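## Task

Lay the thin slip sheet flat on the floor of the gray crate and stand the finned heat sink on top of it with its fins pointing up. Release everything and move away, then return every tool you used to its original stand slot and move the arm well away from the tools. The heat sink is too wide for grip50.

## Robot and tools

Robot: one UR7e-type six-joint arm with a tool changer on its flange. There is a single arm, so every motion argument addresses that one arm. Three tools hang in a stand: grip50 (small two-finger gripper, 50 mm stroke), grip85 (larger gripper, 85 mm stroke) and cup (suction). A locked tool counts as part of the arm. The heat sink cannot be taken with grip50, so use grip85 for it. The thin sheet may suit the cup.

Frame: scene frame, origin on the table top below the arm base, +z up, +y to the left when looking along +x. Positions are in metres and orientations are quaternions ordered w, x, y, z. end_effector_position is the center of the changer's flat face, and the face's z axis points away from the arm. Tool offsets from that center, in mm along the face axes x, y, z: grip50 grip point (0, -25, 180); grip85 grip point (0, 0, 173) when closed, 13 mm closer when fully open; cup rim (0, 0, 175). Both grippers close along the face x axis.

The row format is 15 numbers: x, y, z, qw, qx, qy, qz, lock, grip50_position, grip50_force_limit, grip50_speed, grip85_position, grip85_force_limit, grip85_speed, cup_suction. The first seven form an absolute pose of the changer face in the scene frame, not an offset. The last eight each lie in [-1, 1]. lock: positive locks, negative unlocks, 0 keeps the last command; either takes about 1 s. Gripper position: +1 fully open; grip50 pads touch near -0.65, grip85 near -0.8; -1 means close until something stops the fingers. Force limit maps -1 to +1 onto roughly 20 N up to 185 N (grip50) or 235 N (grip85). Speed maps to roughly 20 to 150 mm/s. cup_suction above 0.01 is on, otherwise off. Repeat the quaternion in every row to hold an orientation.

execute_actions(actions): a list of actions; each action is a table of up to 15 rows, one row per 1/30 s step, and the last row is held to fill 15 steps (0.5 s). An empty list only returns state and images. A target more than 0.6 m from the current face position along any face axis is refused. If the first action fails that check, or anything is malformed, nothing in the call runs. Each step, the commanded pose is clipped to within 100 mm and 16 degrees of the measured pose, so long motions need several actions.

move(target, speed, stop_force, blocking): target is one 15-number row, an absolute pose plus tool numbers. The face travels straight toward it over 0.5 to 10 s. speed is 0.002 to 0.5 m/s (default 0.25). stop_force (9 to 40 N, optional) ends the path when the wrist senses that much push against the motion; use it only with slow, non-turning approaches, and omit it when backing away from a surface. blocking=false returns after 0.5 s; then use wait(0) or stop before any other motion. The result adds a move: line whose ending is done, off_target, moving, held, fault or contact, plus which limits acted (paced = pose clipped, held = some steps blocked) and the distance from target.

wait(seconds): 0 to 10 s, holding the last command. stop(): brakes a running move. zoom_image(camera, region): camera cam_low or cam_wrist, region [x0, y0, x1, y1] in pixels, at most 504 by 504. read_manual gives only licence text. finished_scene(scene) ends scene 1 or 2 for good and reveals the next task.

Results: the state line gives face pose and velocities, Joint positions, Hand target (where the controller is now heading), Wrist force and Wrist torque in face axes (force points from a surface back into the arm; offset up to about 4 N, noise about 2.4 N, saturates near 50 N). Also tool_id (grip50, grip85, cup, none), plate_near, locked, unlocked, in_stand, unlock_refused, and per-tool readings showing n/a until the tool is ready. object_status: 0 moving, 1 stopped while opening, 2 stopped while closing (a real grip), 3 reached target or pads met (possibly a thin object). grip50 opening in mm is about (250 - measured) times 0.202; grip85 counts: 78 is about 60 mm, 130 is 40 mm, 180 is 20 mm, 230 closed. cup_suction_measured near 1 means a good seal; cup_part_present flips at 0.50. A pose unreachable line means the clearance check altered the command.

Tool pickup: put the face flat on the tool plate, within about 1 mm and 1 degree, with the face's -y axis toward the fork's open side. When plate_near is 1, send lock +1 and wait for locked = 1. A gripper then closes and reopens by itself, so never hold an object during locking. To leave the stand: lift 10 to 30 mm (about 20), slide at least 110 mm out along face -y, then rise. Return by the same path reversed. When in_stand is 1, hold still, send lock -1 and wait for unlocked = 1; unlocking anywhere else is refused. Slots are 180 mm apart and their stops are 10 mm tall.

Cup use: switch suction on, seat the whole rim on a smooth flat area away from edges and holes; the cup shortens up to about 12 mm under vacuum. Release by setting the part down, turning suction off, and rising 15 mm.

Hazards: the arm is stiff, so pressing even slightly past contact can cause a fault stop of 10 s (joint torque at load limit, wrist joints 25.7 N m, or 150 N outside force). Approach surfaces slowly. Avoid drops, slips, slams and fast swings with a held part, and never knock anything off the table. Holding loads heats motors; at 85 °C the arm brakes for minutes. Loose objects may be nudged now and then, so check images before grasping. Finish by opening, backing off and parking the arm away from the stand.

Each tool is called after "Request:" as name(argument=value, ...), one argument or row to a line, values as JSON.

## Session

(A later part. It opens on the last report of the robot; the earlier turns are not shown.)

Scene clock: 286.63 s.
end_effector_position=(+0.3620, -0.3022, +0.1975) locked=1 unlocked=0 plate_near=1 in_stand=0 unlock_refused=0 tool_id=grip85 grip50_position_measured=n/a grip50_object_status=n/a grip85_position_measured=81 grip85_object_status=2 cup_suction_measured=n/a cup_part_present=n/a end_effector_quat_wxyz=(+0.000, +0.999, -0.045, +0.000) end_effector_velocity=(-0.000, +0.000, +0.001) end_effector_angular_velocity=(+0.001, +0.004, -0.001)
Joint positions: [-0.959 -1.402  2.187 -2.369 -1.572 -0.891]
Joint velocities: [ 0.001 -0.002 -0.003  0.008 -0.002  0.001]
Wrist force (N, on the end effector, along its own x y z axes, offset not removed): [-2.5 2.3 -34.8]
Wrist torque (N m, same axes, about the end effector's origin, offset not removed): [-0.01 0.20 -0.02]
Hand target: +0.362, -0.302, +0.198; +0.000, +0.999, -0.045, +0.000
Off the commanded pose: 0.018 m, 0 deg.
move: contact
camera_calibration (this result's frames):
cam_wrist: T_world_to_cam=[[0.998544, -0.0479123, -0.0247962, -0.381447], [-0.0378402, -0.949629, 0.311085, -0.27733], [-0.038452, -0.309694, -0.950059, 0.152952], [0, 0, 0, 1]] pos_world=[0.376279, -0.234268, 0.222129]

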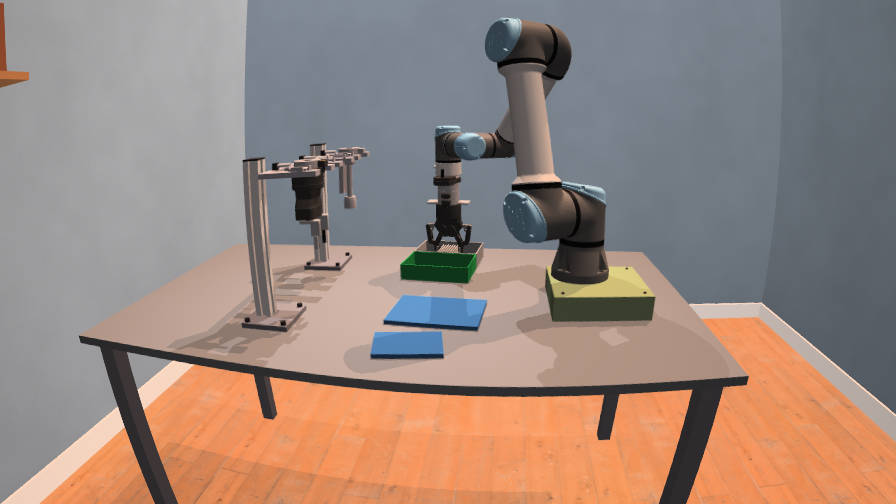

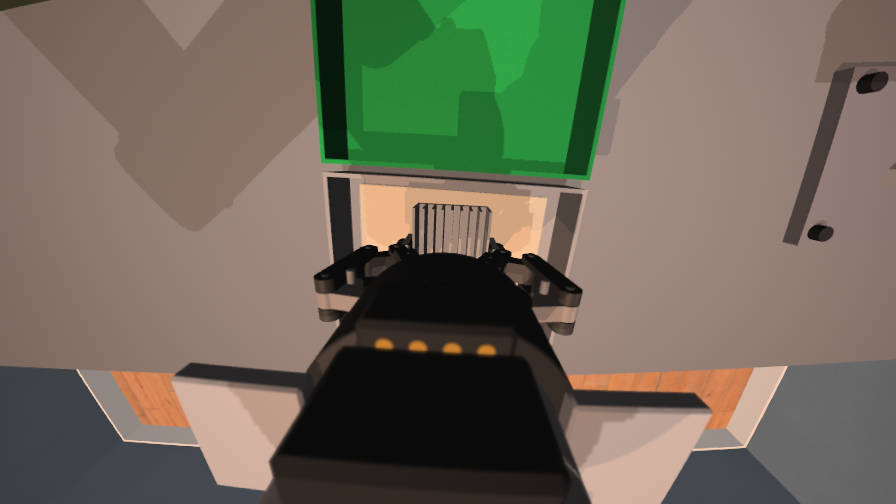

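Request:
move(
  target=[0.362,-0.3022,0.198,0,0.999,-0.045,0,0,1,0,0,1,0,0,0],
)

Request:
move(
  target=[0.362,-0.3022,0.29,0,0.999,-0.045,0,0,1,0,0,1,0,0,0],
  speed=0.1,
)

Request:
move(
  target=[0.50,-0.016,0.382,0,0.6972,0.7169,0,0,1,0,0,1,0,0,0],
  speed=0.2,
)

Request:
move(
  target=[0.63,-0.0124,0.382,0,0.6972,0.7169,0,0,1,0,0,1,0,0,0],
  speed=0.08,
)

Request:
move(
  target=[0.63,-0.0124,0.362,0,0.6972,0.7169,0,0,1,0,0,1,0,0,0],
  speed=0.02,
)

Request:
execute_actions(
  actions=[
    [[0.63,-0.0124,0.362,0,0.6972,0.7169,0,-1,1,0,0,1,0,0,0]],
    [[0.63,-0.0124,0.362,0,0.6972,0.7169,0,-1,1,0,0,1,0,0,0]],
    [[0.63,-0.0124,0.362,0,0.6972,0.7169,0,-1,1,0,0,1,0,0,0]],
  ],
)

Scene clock: 294.10 s.
end_effector_position=(+0.3620, -0.3022, +0.1980) locked=1 unlocked=0 plate_near=1 in_stand=0 unlock_refused=0 tool_id=grip85 grip50_position_measured=n/a grip50_object_status=n/a grip85_position_measured=3 grip85_object_status=3 cup_suction_measured=n/a cup_part_present=n/a end_effector_quat_wxyz=(-0.000, +0.999, -0.045, +0.000) end_effector_velocity=(+0.000, +0.000, -0.001) end_effector_angular_velocity=(+0.002, +0.001, +0.000)
Joint positions: [-0.959 -1.403  2.186 -2.367 -1.572 -0.891]
Joint velocities: [ 0.     0.001 -0.     0.    -0.     0.   ]
Wrist force (N, on the end effector, along its own x y z axes, offset not removed): [0.1 3.8 -1.8]
Wrist torque (N m, same axes, about the end effector's origin, offset not removed): [0.15 0.15 0.06]
Hand target: +0.362, -0.302, +0.198; +0.000, +0.999, -0.045, -0.000
Off the commanded pose: 0.000 m, 0 deg.
move: done
camera_calibration (this result's frames):
cam_wrist: T_world_to_cam=[[0.998544, -0.0479057, -0.0247882, -0.381406], [-0.0378441, -0.94969, 0.310896, -0.277467], [-0.0384348, -0.309505, -0.950121, 0.153506], [0, 0, 0, 1]] pos_world=[0.376251, -0.234268, 0.222659]

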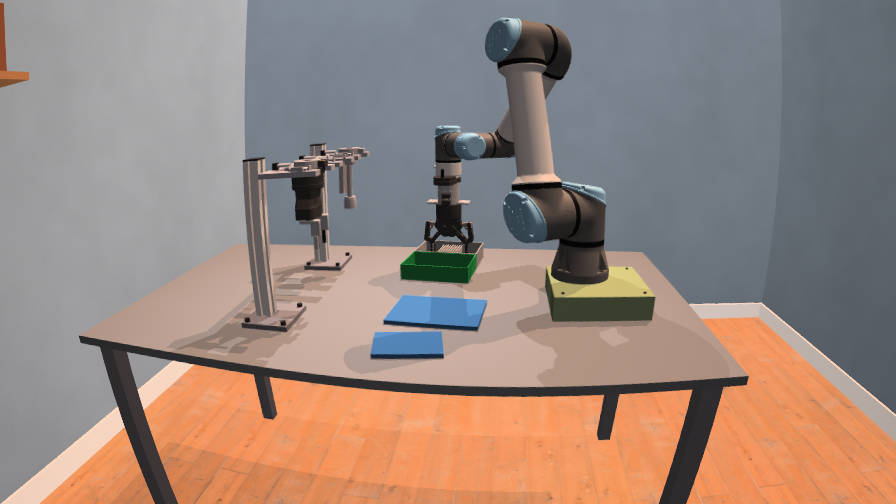

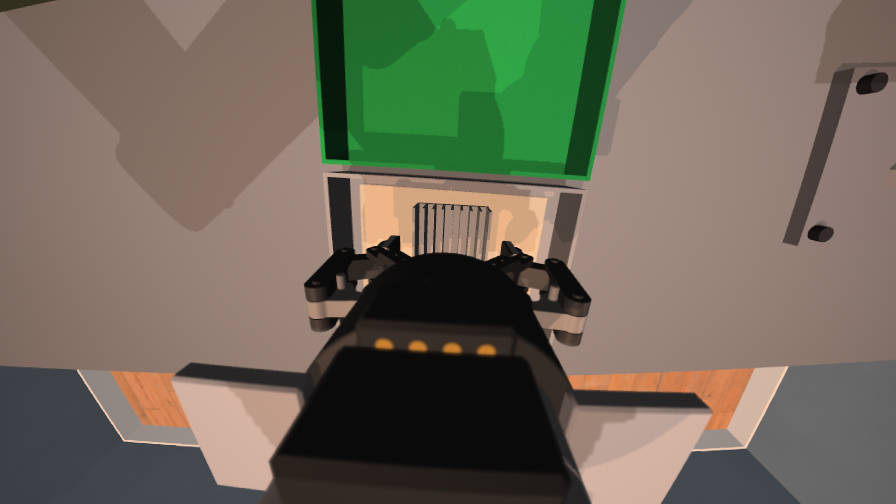

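Scene clock: 295.47 s.
end_effector_position=(+0.3620, -0.3021, +0.2898) locked=1 unlocked=0 plate_near=1 in_stand=0 unlock_refused=0 tool_id=grip85 grip50_position_measured=n/a grip50_object_status=n/a grip85_position_measured=3 grip85_object_status=3 cup_suction_measured=n/a cup_part_present=n/a end_effector_quat_wxyz=(-0.000, +0.999, -0.045, +0.000) end_effector_velocity=(-0.000, -0.001, +0.001) end_effector_angular_velocity=(-0.000, +0.002, -0.000)
Joint positions: [-0.959 -1.559  2.067 -2.092 -1.572 -0.891]
Joint velocities: [-0.001 -0.001 -0.003  0.005 -0.002 -0.   ]
Wrist force (N, on the end effector, along its own x y z axes, offset not removed): [-1.8 3.5 -3.2]
Wrist torque (N m, same axes, about the end effector's origin, offset not removed): [0.06 0.16 -0.04]
Hand target: +0.362, -0.302, +0.290; +0.000, +0.999, -0.045, +0.000
Off the commanded pose: 0.000 m, 0 deg.
move: done
camera_calibration (this result's frames):
cam_wrist: T_world_to_cam=[[0.998543, -0.0479443, -0.0247674, -0.379128], [-0.0378864, -0.949682, 0.310916, -0.305926], [-0.0384278, -0.309525, -0.950115, 0.240755], [0, 0, 0, 1]] pos_world=[0.376237, -0.23419, 0.314473]

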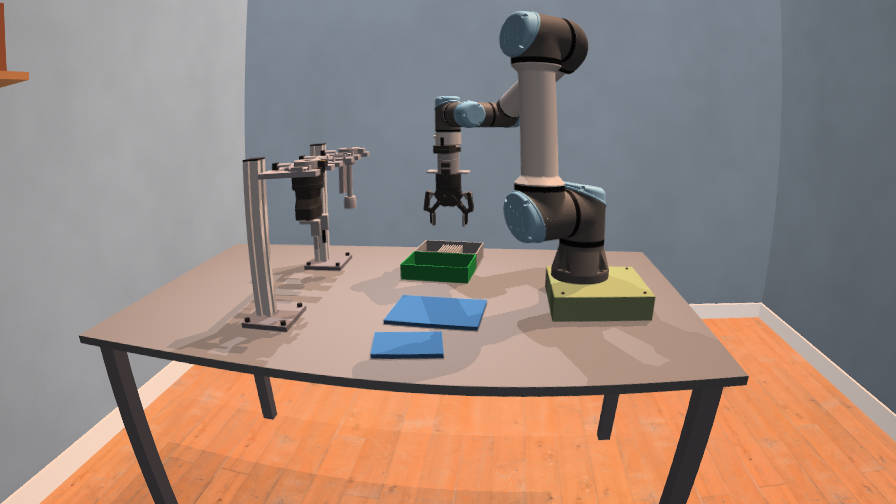

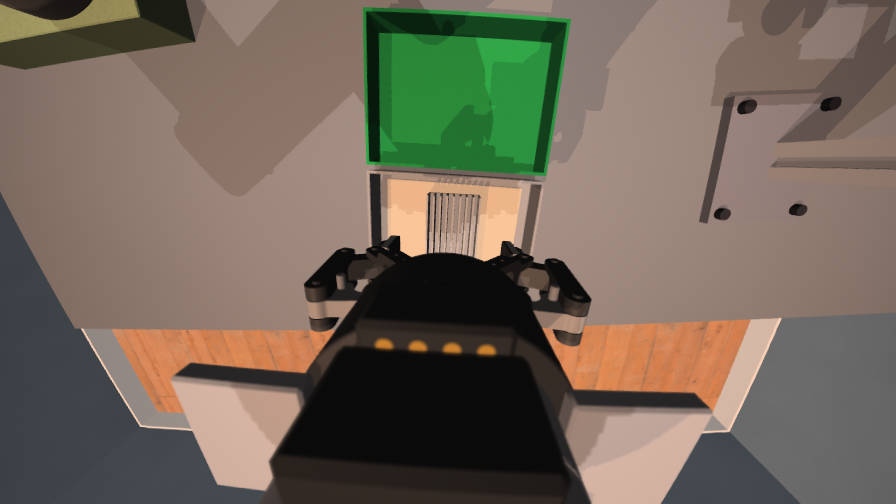

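Scene clock: 300.13 s.
end_effector_position=(+0.4998, -0.0162, +0.3820) locked=1 unlocked=0 plate_near=1 in_stand=0 unlock_refused=0 tool_id=grip85 grip50_position_measured=n/a grip50_object_status=n/a grip85_position_measured=3 grip85_object_status=3 cup_suction_measured=n/a cup_part_present=n/a end_effector_quat_wxyz=(-0.001, +0.698, +0.717, +0.001) end_effector_velocity=(+0.001, +0.002, +0.000) end_effector_angular_velocity=(+0.001, +0.002, +0.012)
Joint positions: [-0.272 -1.571  1.83  -1.839 -1.578 -1.891]
Joint velocities: [ 0.004  0.002 -0.004  0.003  0.    -0.008]
Wrist force (N, on the end effector, along its own x y z axes, offset not removed): [-2.4 0.0 -1.7]
Wrist torque (N m, same axes, about the end effector's origin, offset not removed): [0.00 0.17 0.00]
Hand target: +0.500, -0.016, +0.382; -0.001, +0.697, +0.717, +0.001
Off the commanded pose: 0.000 m, 0 deg.
move: done
camera_calibration (this result's frames):
cam_wrist: T_world_to_cam=[[-0.0688973, 0.997355, -0.0231551, 0.0490495], [0.947593, 0.0726824, 0.311103, -0.533908], [0.311963, -0.000507506, -0.950094, 0.251965], [0, 0, 0, 1]] pos_world=[0.430703, -0.00998616, 0.406627]

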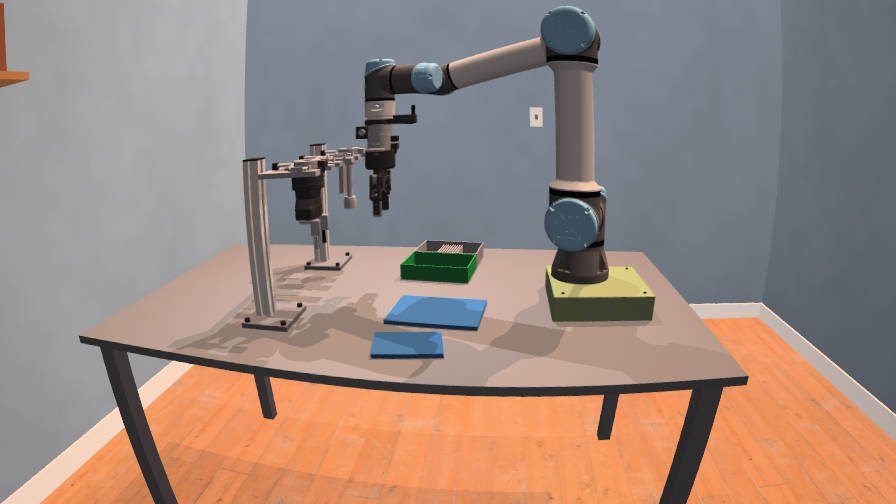

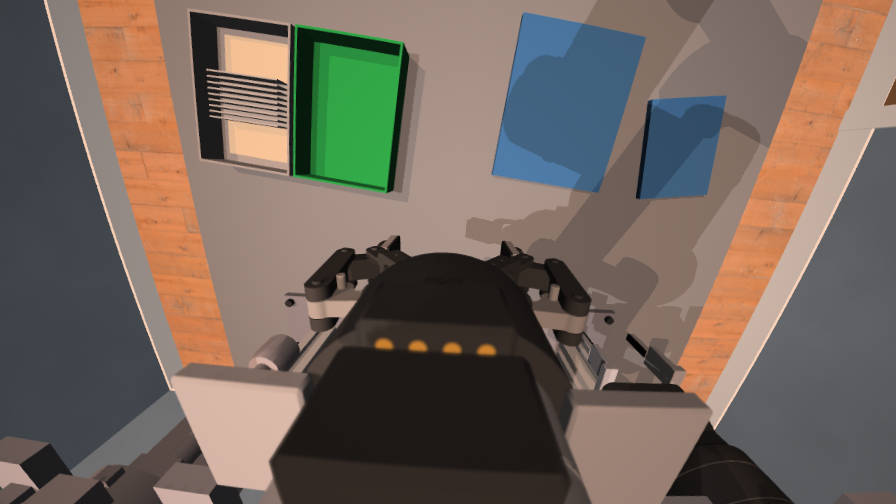

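Scene clock: 302.17 s.
end_effector_position=(+0.6298, -0.0125, +0.3822) locked=1 unlocked=0 plate_near=1 in_stand=0 unlock_refused=0 tool_id=grip85 grip50_position_measured=n/a grip50_object_status=n/a grip85_position_measured=3 grip85_object_status=3 cup_suction_measured=n/a cup_part_present=n/a end_effector_quat_wxyz=(-0.000, +0.697, +0.717, +0.000) end_effector_velocity=(+0.002, +0.000, -0.000) end_effector_angular_velocity=(+0.001, +0.001, +0.003)
Joint positions: [-0.203 -1.263  1.468 -1.784 -1.58  -1.824]
Joint velocities: [ 0.001  0.006 -0.007  0.003  0.001 -0.002]
Wrist force (N, on the end effector, along its own x y z axes, offset not removed): [-4.3 -1.5 -0.5]
Wrist torque (N m, same axes, about the end effector's origin, offset not removed): [-0.08 0.23 -0.02]
Hand target: +0.630, -0.012, +0.382; -0.000, +0.697, +0.717, +0.000
Off the commanded pose: 0.000 m, 0 deg.
move: done
camera_calibration (this result's frames):
cam_wrist: T_world_to_cam=[[-0.0698554, 0.997252, -0.0246651, 0.0555069], [0.947548, 0.0740635, 0.310914, -0.657291], [0.311886, -0.00165237, -0.950118, 0.211649], [0, 0, 0, 1]] pos_world=[0.560682, -0.00632335, 0.406821]

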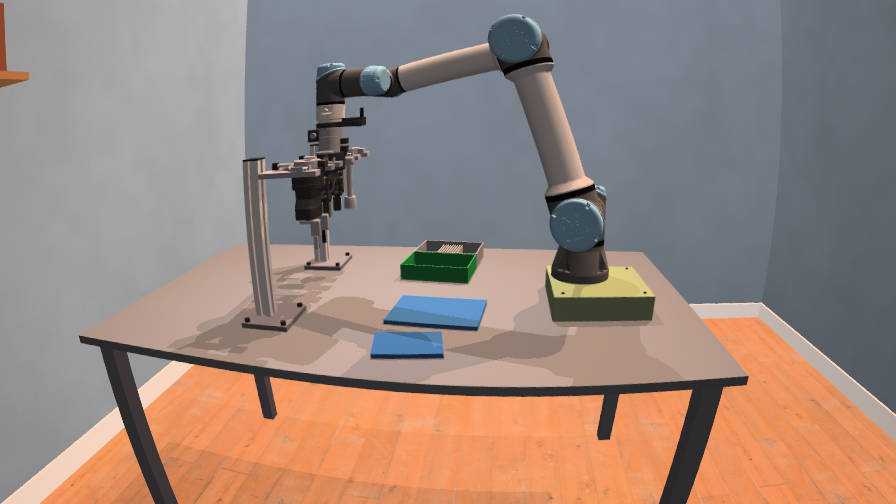

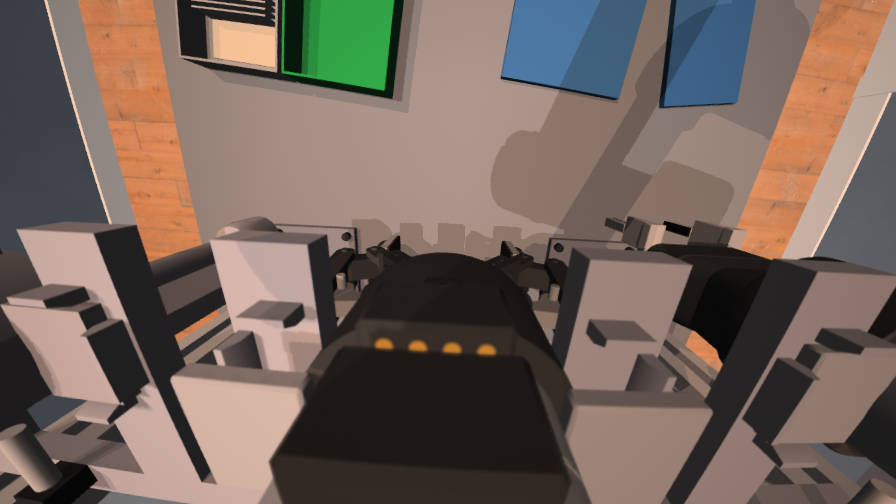

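Scene clock: 303.47 s.
end_effector_position=(+0.6300, -0.0124, +0.3621) locked=1 unlocked=0 plate_near=1 in_stand=1 unlock_refused=0 tool_id=grip85 grip50_position_measured=n/a grip50_object_status=n/a grip85_position_measured=3 grip85_object_status=3 cup_suction_measured=n/a cup_part_present=n/a end_effector_quat_wxyz=(-0.000, +0.697, +0.717, -0.000) end_effector_velocity=(+0.000, -0.000, -0.002) end_effector_angular_velocity=(+0.000, +0.001, -0.001)
Joint positions: [-0.203 -1.251  1.505 -1.833 -1.58  -1.824]
Joint velocities: [-0.     0.002  0.003 -0.004 -0.     0.001]
Wrist force (N, on the end effector, along its own x y z axes, offset not removed): [-6.7 3.9 -3.0]
Wrist torque (N m, same axes, about the end effector's origin, offset not removed): [0.09 0.44 -0.22]
Hand target: +0.630, -0.012, +0.362; -0.000, +0.697, +0.717, -0.000
Off the commanded pose: 0.000 m, 0 deg.
move: done
camera_calibration (this result's frames):
cam_wrist: T_world_to_cam=[[-0.0698535, 0.997248, -0.0248248, 0.0550152], [0.947543, 0.0741116, 0.310917, -0.651265], [0.311901, -0.00180394, -0.950113, 0.192552], [0, 0, 0, 1]] pos_world=[0.560888, -0.00625017, 0.386801]

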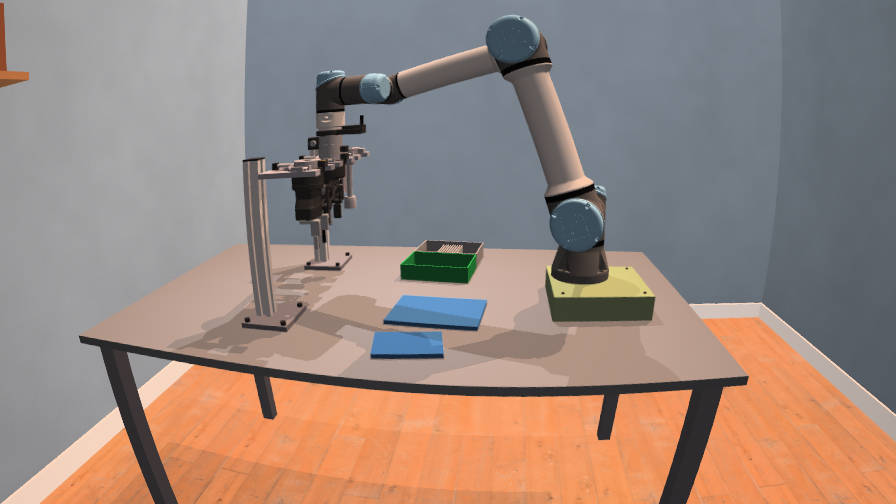

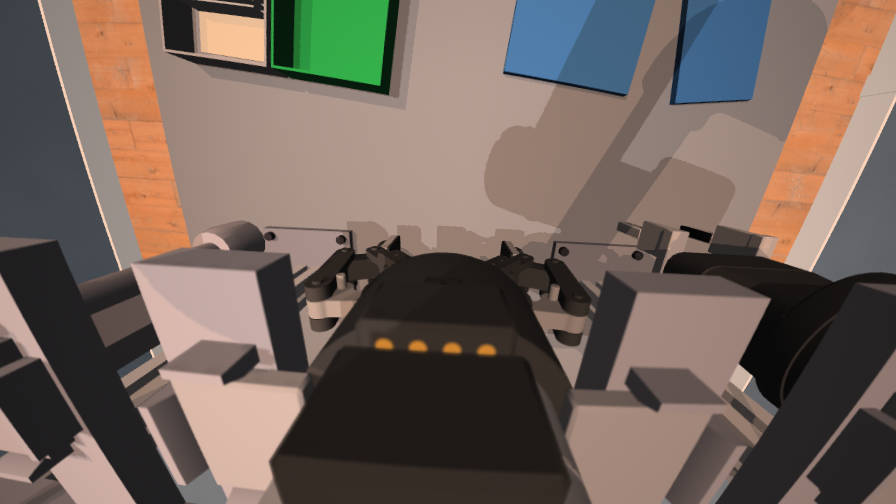

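Scene clock: 304.97 s.
end_effector_position=(+0.6300, -0.0124, +0.3620) locked=0 unlocked=1 plate_near=1 in_stand=1 unlock_refused=0 tool_id=none grip50_position_measured=n/a grip50_object_status=n/a grip85_position_measured=n/a grip85_object_status=n/a cup_suction_measured=n/a cup_part_present=n/a end_effector_quat_wxyz=(+0.000, +0.697, +0.717, -0.000) end_effector_velocity=(+0.000, -0.001, -0.000) end_effector_angular_velocity=(-0.001, +0.000, -0.001)
Joint positions: [-0.203 -1.251  1.505 -1.833 -1.581 -1.824]
Joint velocities: [-0.001  0.001 -0.    -0.001 -0.001 -0.   ]
Wrist force (N, on the end effector, along its own x y z axes, offset not removed): [-3.8 2.1 -1.3]
Wrist torque (N m, same axes, about the end effector's origin, offset not removed): [0.14 0.09 -0.12]
Hand target: +0.630, -0.012, +0.362; +0.000, +0.697, +0.717, -0.000
Off the commanded pose: 0.000 m, 0 deg.
camera_calibration (this result's frames):
cam_wrist: T_world_to_cam=[[-0.0698483, 0.997248, -0.0248552, 0.0550234], [0.947541, 0.0741162, 0.310922, -0.651212], [0.311908, -0.00183397, -0.95011, 0.192418], [0, 0, 0, 1]] pos_world=[0.560877, -0.00625377, 0.386662]

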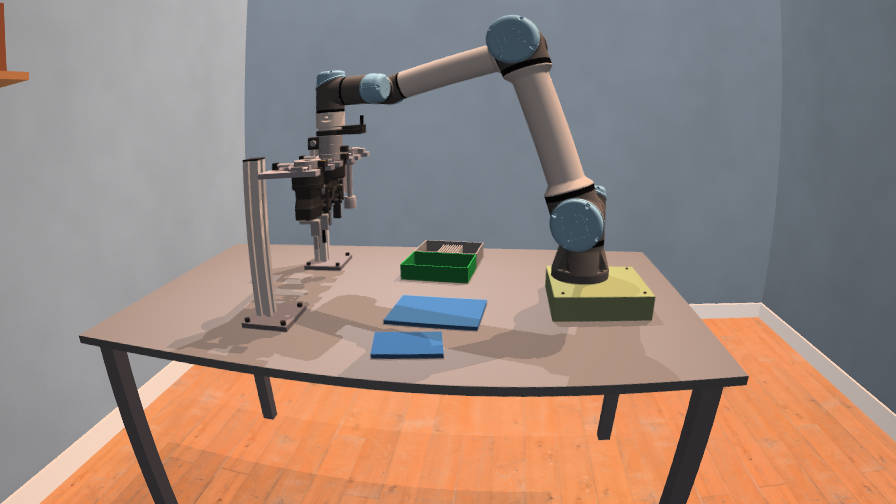

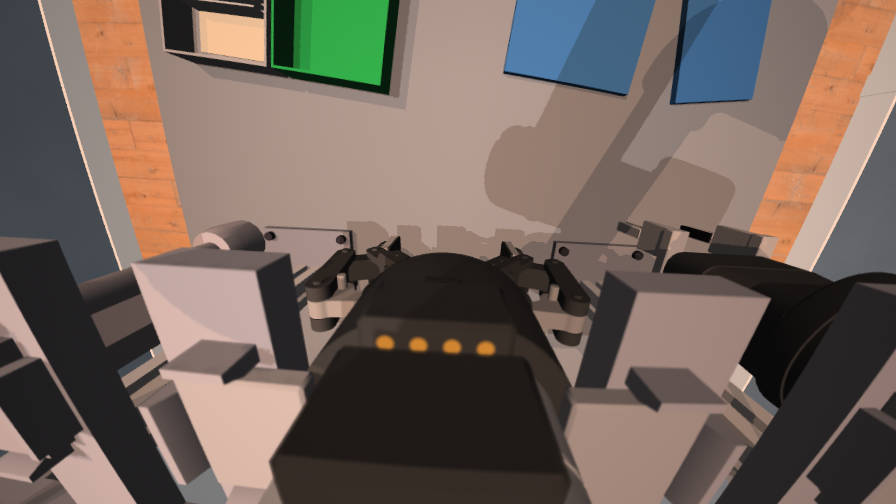

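Request:
move(
  target=[0.63,-0.0124,0.39,0,0.6972,0.7169,0,0,1,0,0,1,0,0,0],
  speed=0.05,
)

Request:
move(
  target=[0.42,-0.28,0.42,0,0.6972,0.7169,0,0,1,0,0,1,0,0,0],
  speed=0.2,
)

Scene clock: 307.80 s.
end_effector_position=(+0.6300, -0.0124, +0.3898) locked=0 unlocked=1 plate_near=0 in_stand=0 unlock_refused=0 tool_id=none grip50_position_measured=n/a grip50_object_status=n/a grip85_position_measured=n/a grip85_object_status=n/a cup_suction_measured=n/a cup_part_present=n/a end_effector_quat_wxyz=(+0.000, +0.697, +0.717, +0.000) end_effector_velocity=(-0.000, +0.000, +0.002) end_effector_angular_velocity=(+0.000, +0.001, +0.001)
Joint positions: [-0.203 -1.266  1.452 -1.765 -1.58  -1.824]
Joint velocities: [-0.    -0.001 -0.004  0.005 -0.    -0.001]
Wrist force (N, on the end effector, along its own x y z axes, offset not removed): [-0.6 1.4 -1.1]
Wrist torque (N m, same axes, about the end effector's origin, offset not removed): [0.05 -0.07 -0.11]
Hand target: +0.630, -0.012, +0.390; +0.000, +0.697, +0.717, +0.000
Off the commanded pose: 0.000 m, 0 deg.
move: done
camera_calibration (this result's frames):
cam_wrist: T_world_to_cam=[[-0.0698525, 0.997248, -0.0248207, 0.0556882], [0.947536, 0.0741094, 0.310938, -0.659848], [0.311922, -0.00179867, -0.950106, 0.218865], [0, 0, 0, 1]] pos_world=[0.560852, -0.00624038, 0.414499]

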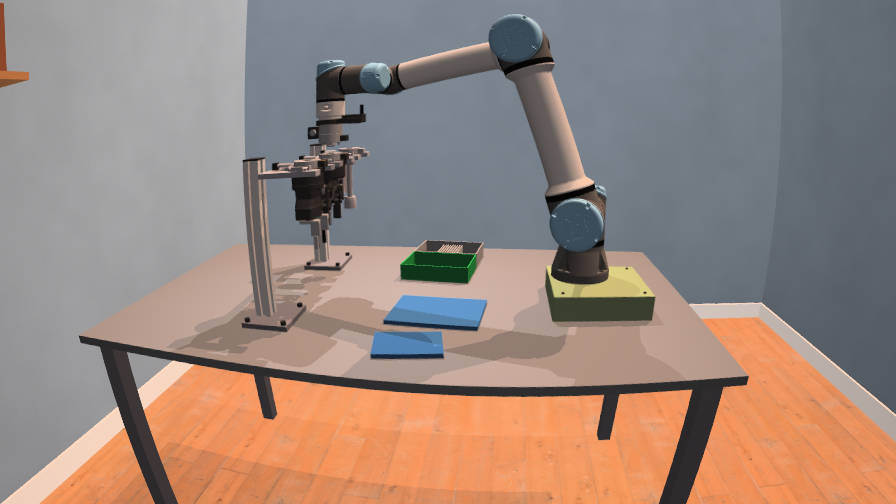

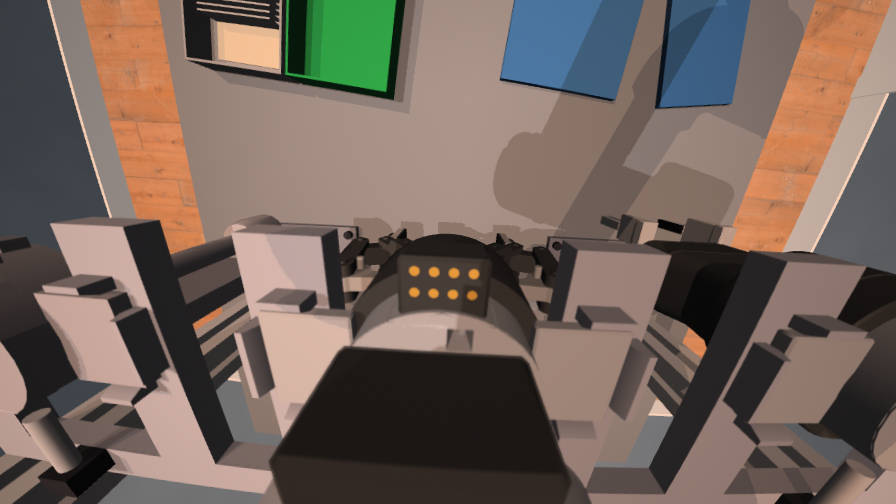

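Scene clock: 310.03 s.
end_effector_position=(+0.4201, -0.2797, +0.4198) locked=0 unlocked=1 plate_near=0 in_stand=0 unlock_refused=0 tool_id=none grip50_position_measured=n/a grip50_object_status=n/a grip85_position_measured=n/a grip85_object_status=n/a cup_suction_measured=n/a cup_part_present=n/a end_effector_quat_wxyz=(+0.001, +0.697, +0.717, -0.001) end_effector_velocity=(-0.001, -0.002, -0.001) end_effector_angular_velocity=(+0.002, +0.000, -0.002)
Joint positions: [-0.829 -1.587  1.742 -1.74  -1.575 -2.45 ]
Joint velocities: [-0.004  0.002 -0.001  0.     0.001 -0.002]
Wrist force (N, on the end effector, along its own x y z axes, offset not removed): [-2.9 0.1 -2.9]
Wrist torque (N m, same axes, about the end effector's origin, offset not removed): [0.02 0.16 -0.06]
Hand target: +0.420, -0.280, +0.420; +0.001, +0.697, +0.717, -0.001
Off the commanded pose: 0.000 m, 0 deg.
move: done
camera_calibration (this result's frames):
cam_wrist: T_world_to_cam=[[-0.0698382, 0.99721, -0.0263512, 0.308982], [0.947522, 0.0745731, 0.31087, -0.450338], [0.311968, -0.00325768, -0.950087, 0.311862], [0, 0, 0, 1]] pos_world=[0.350994, -0.273521, 0.444435]

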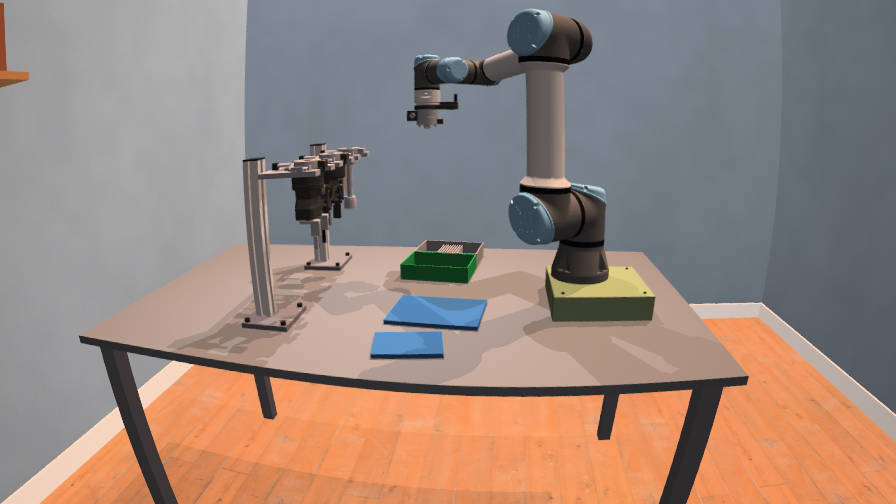

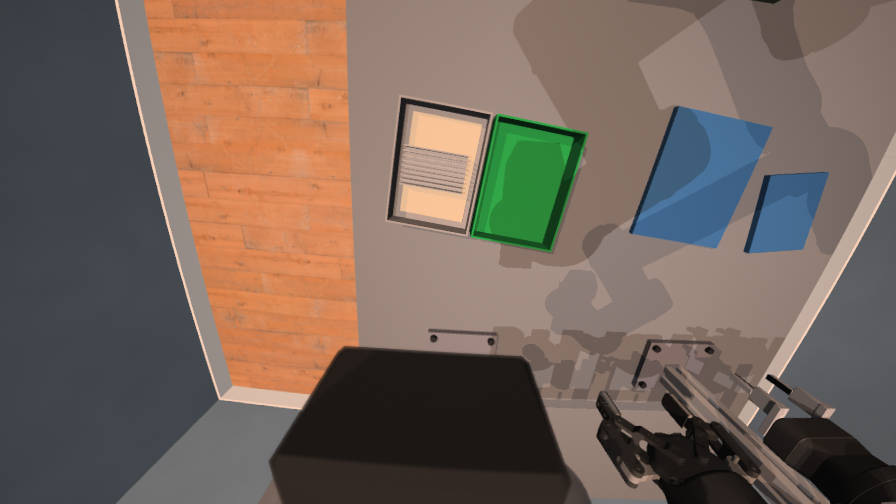

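Request:
finished_scene(
  scene=1,
)

The scene is finished: the task was done.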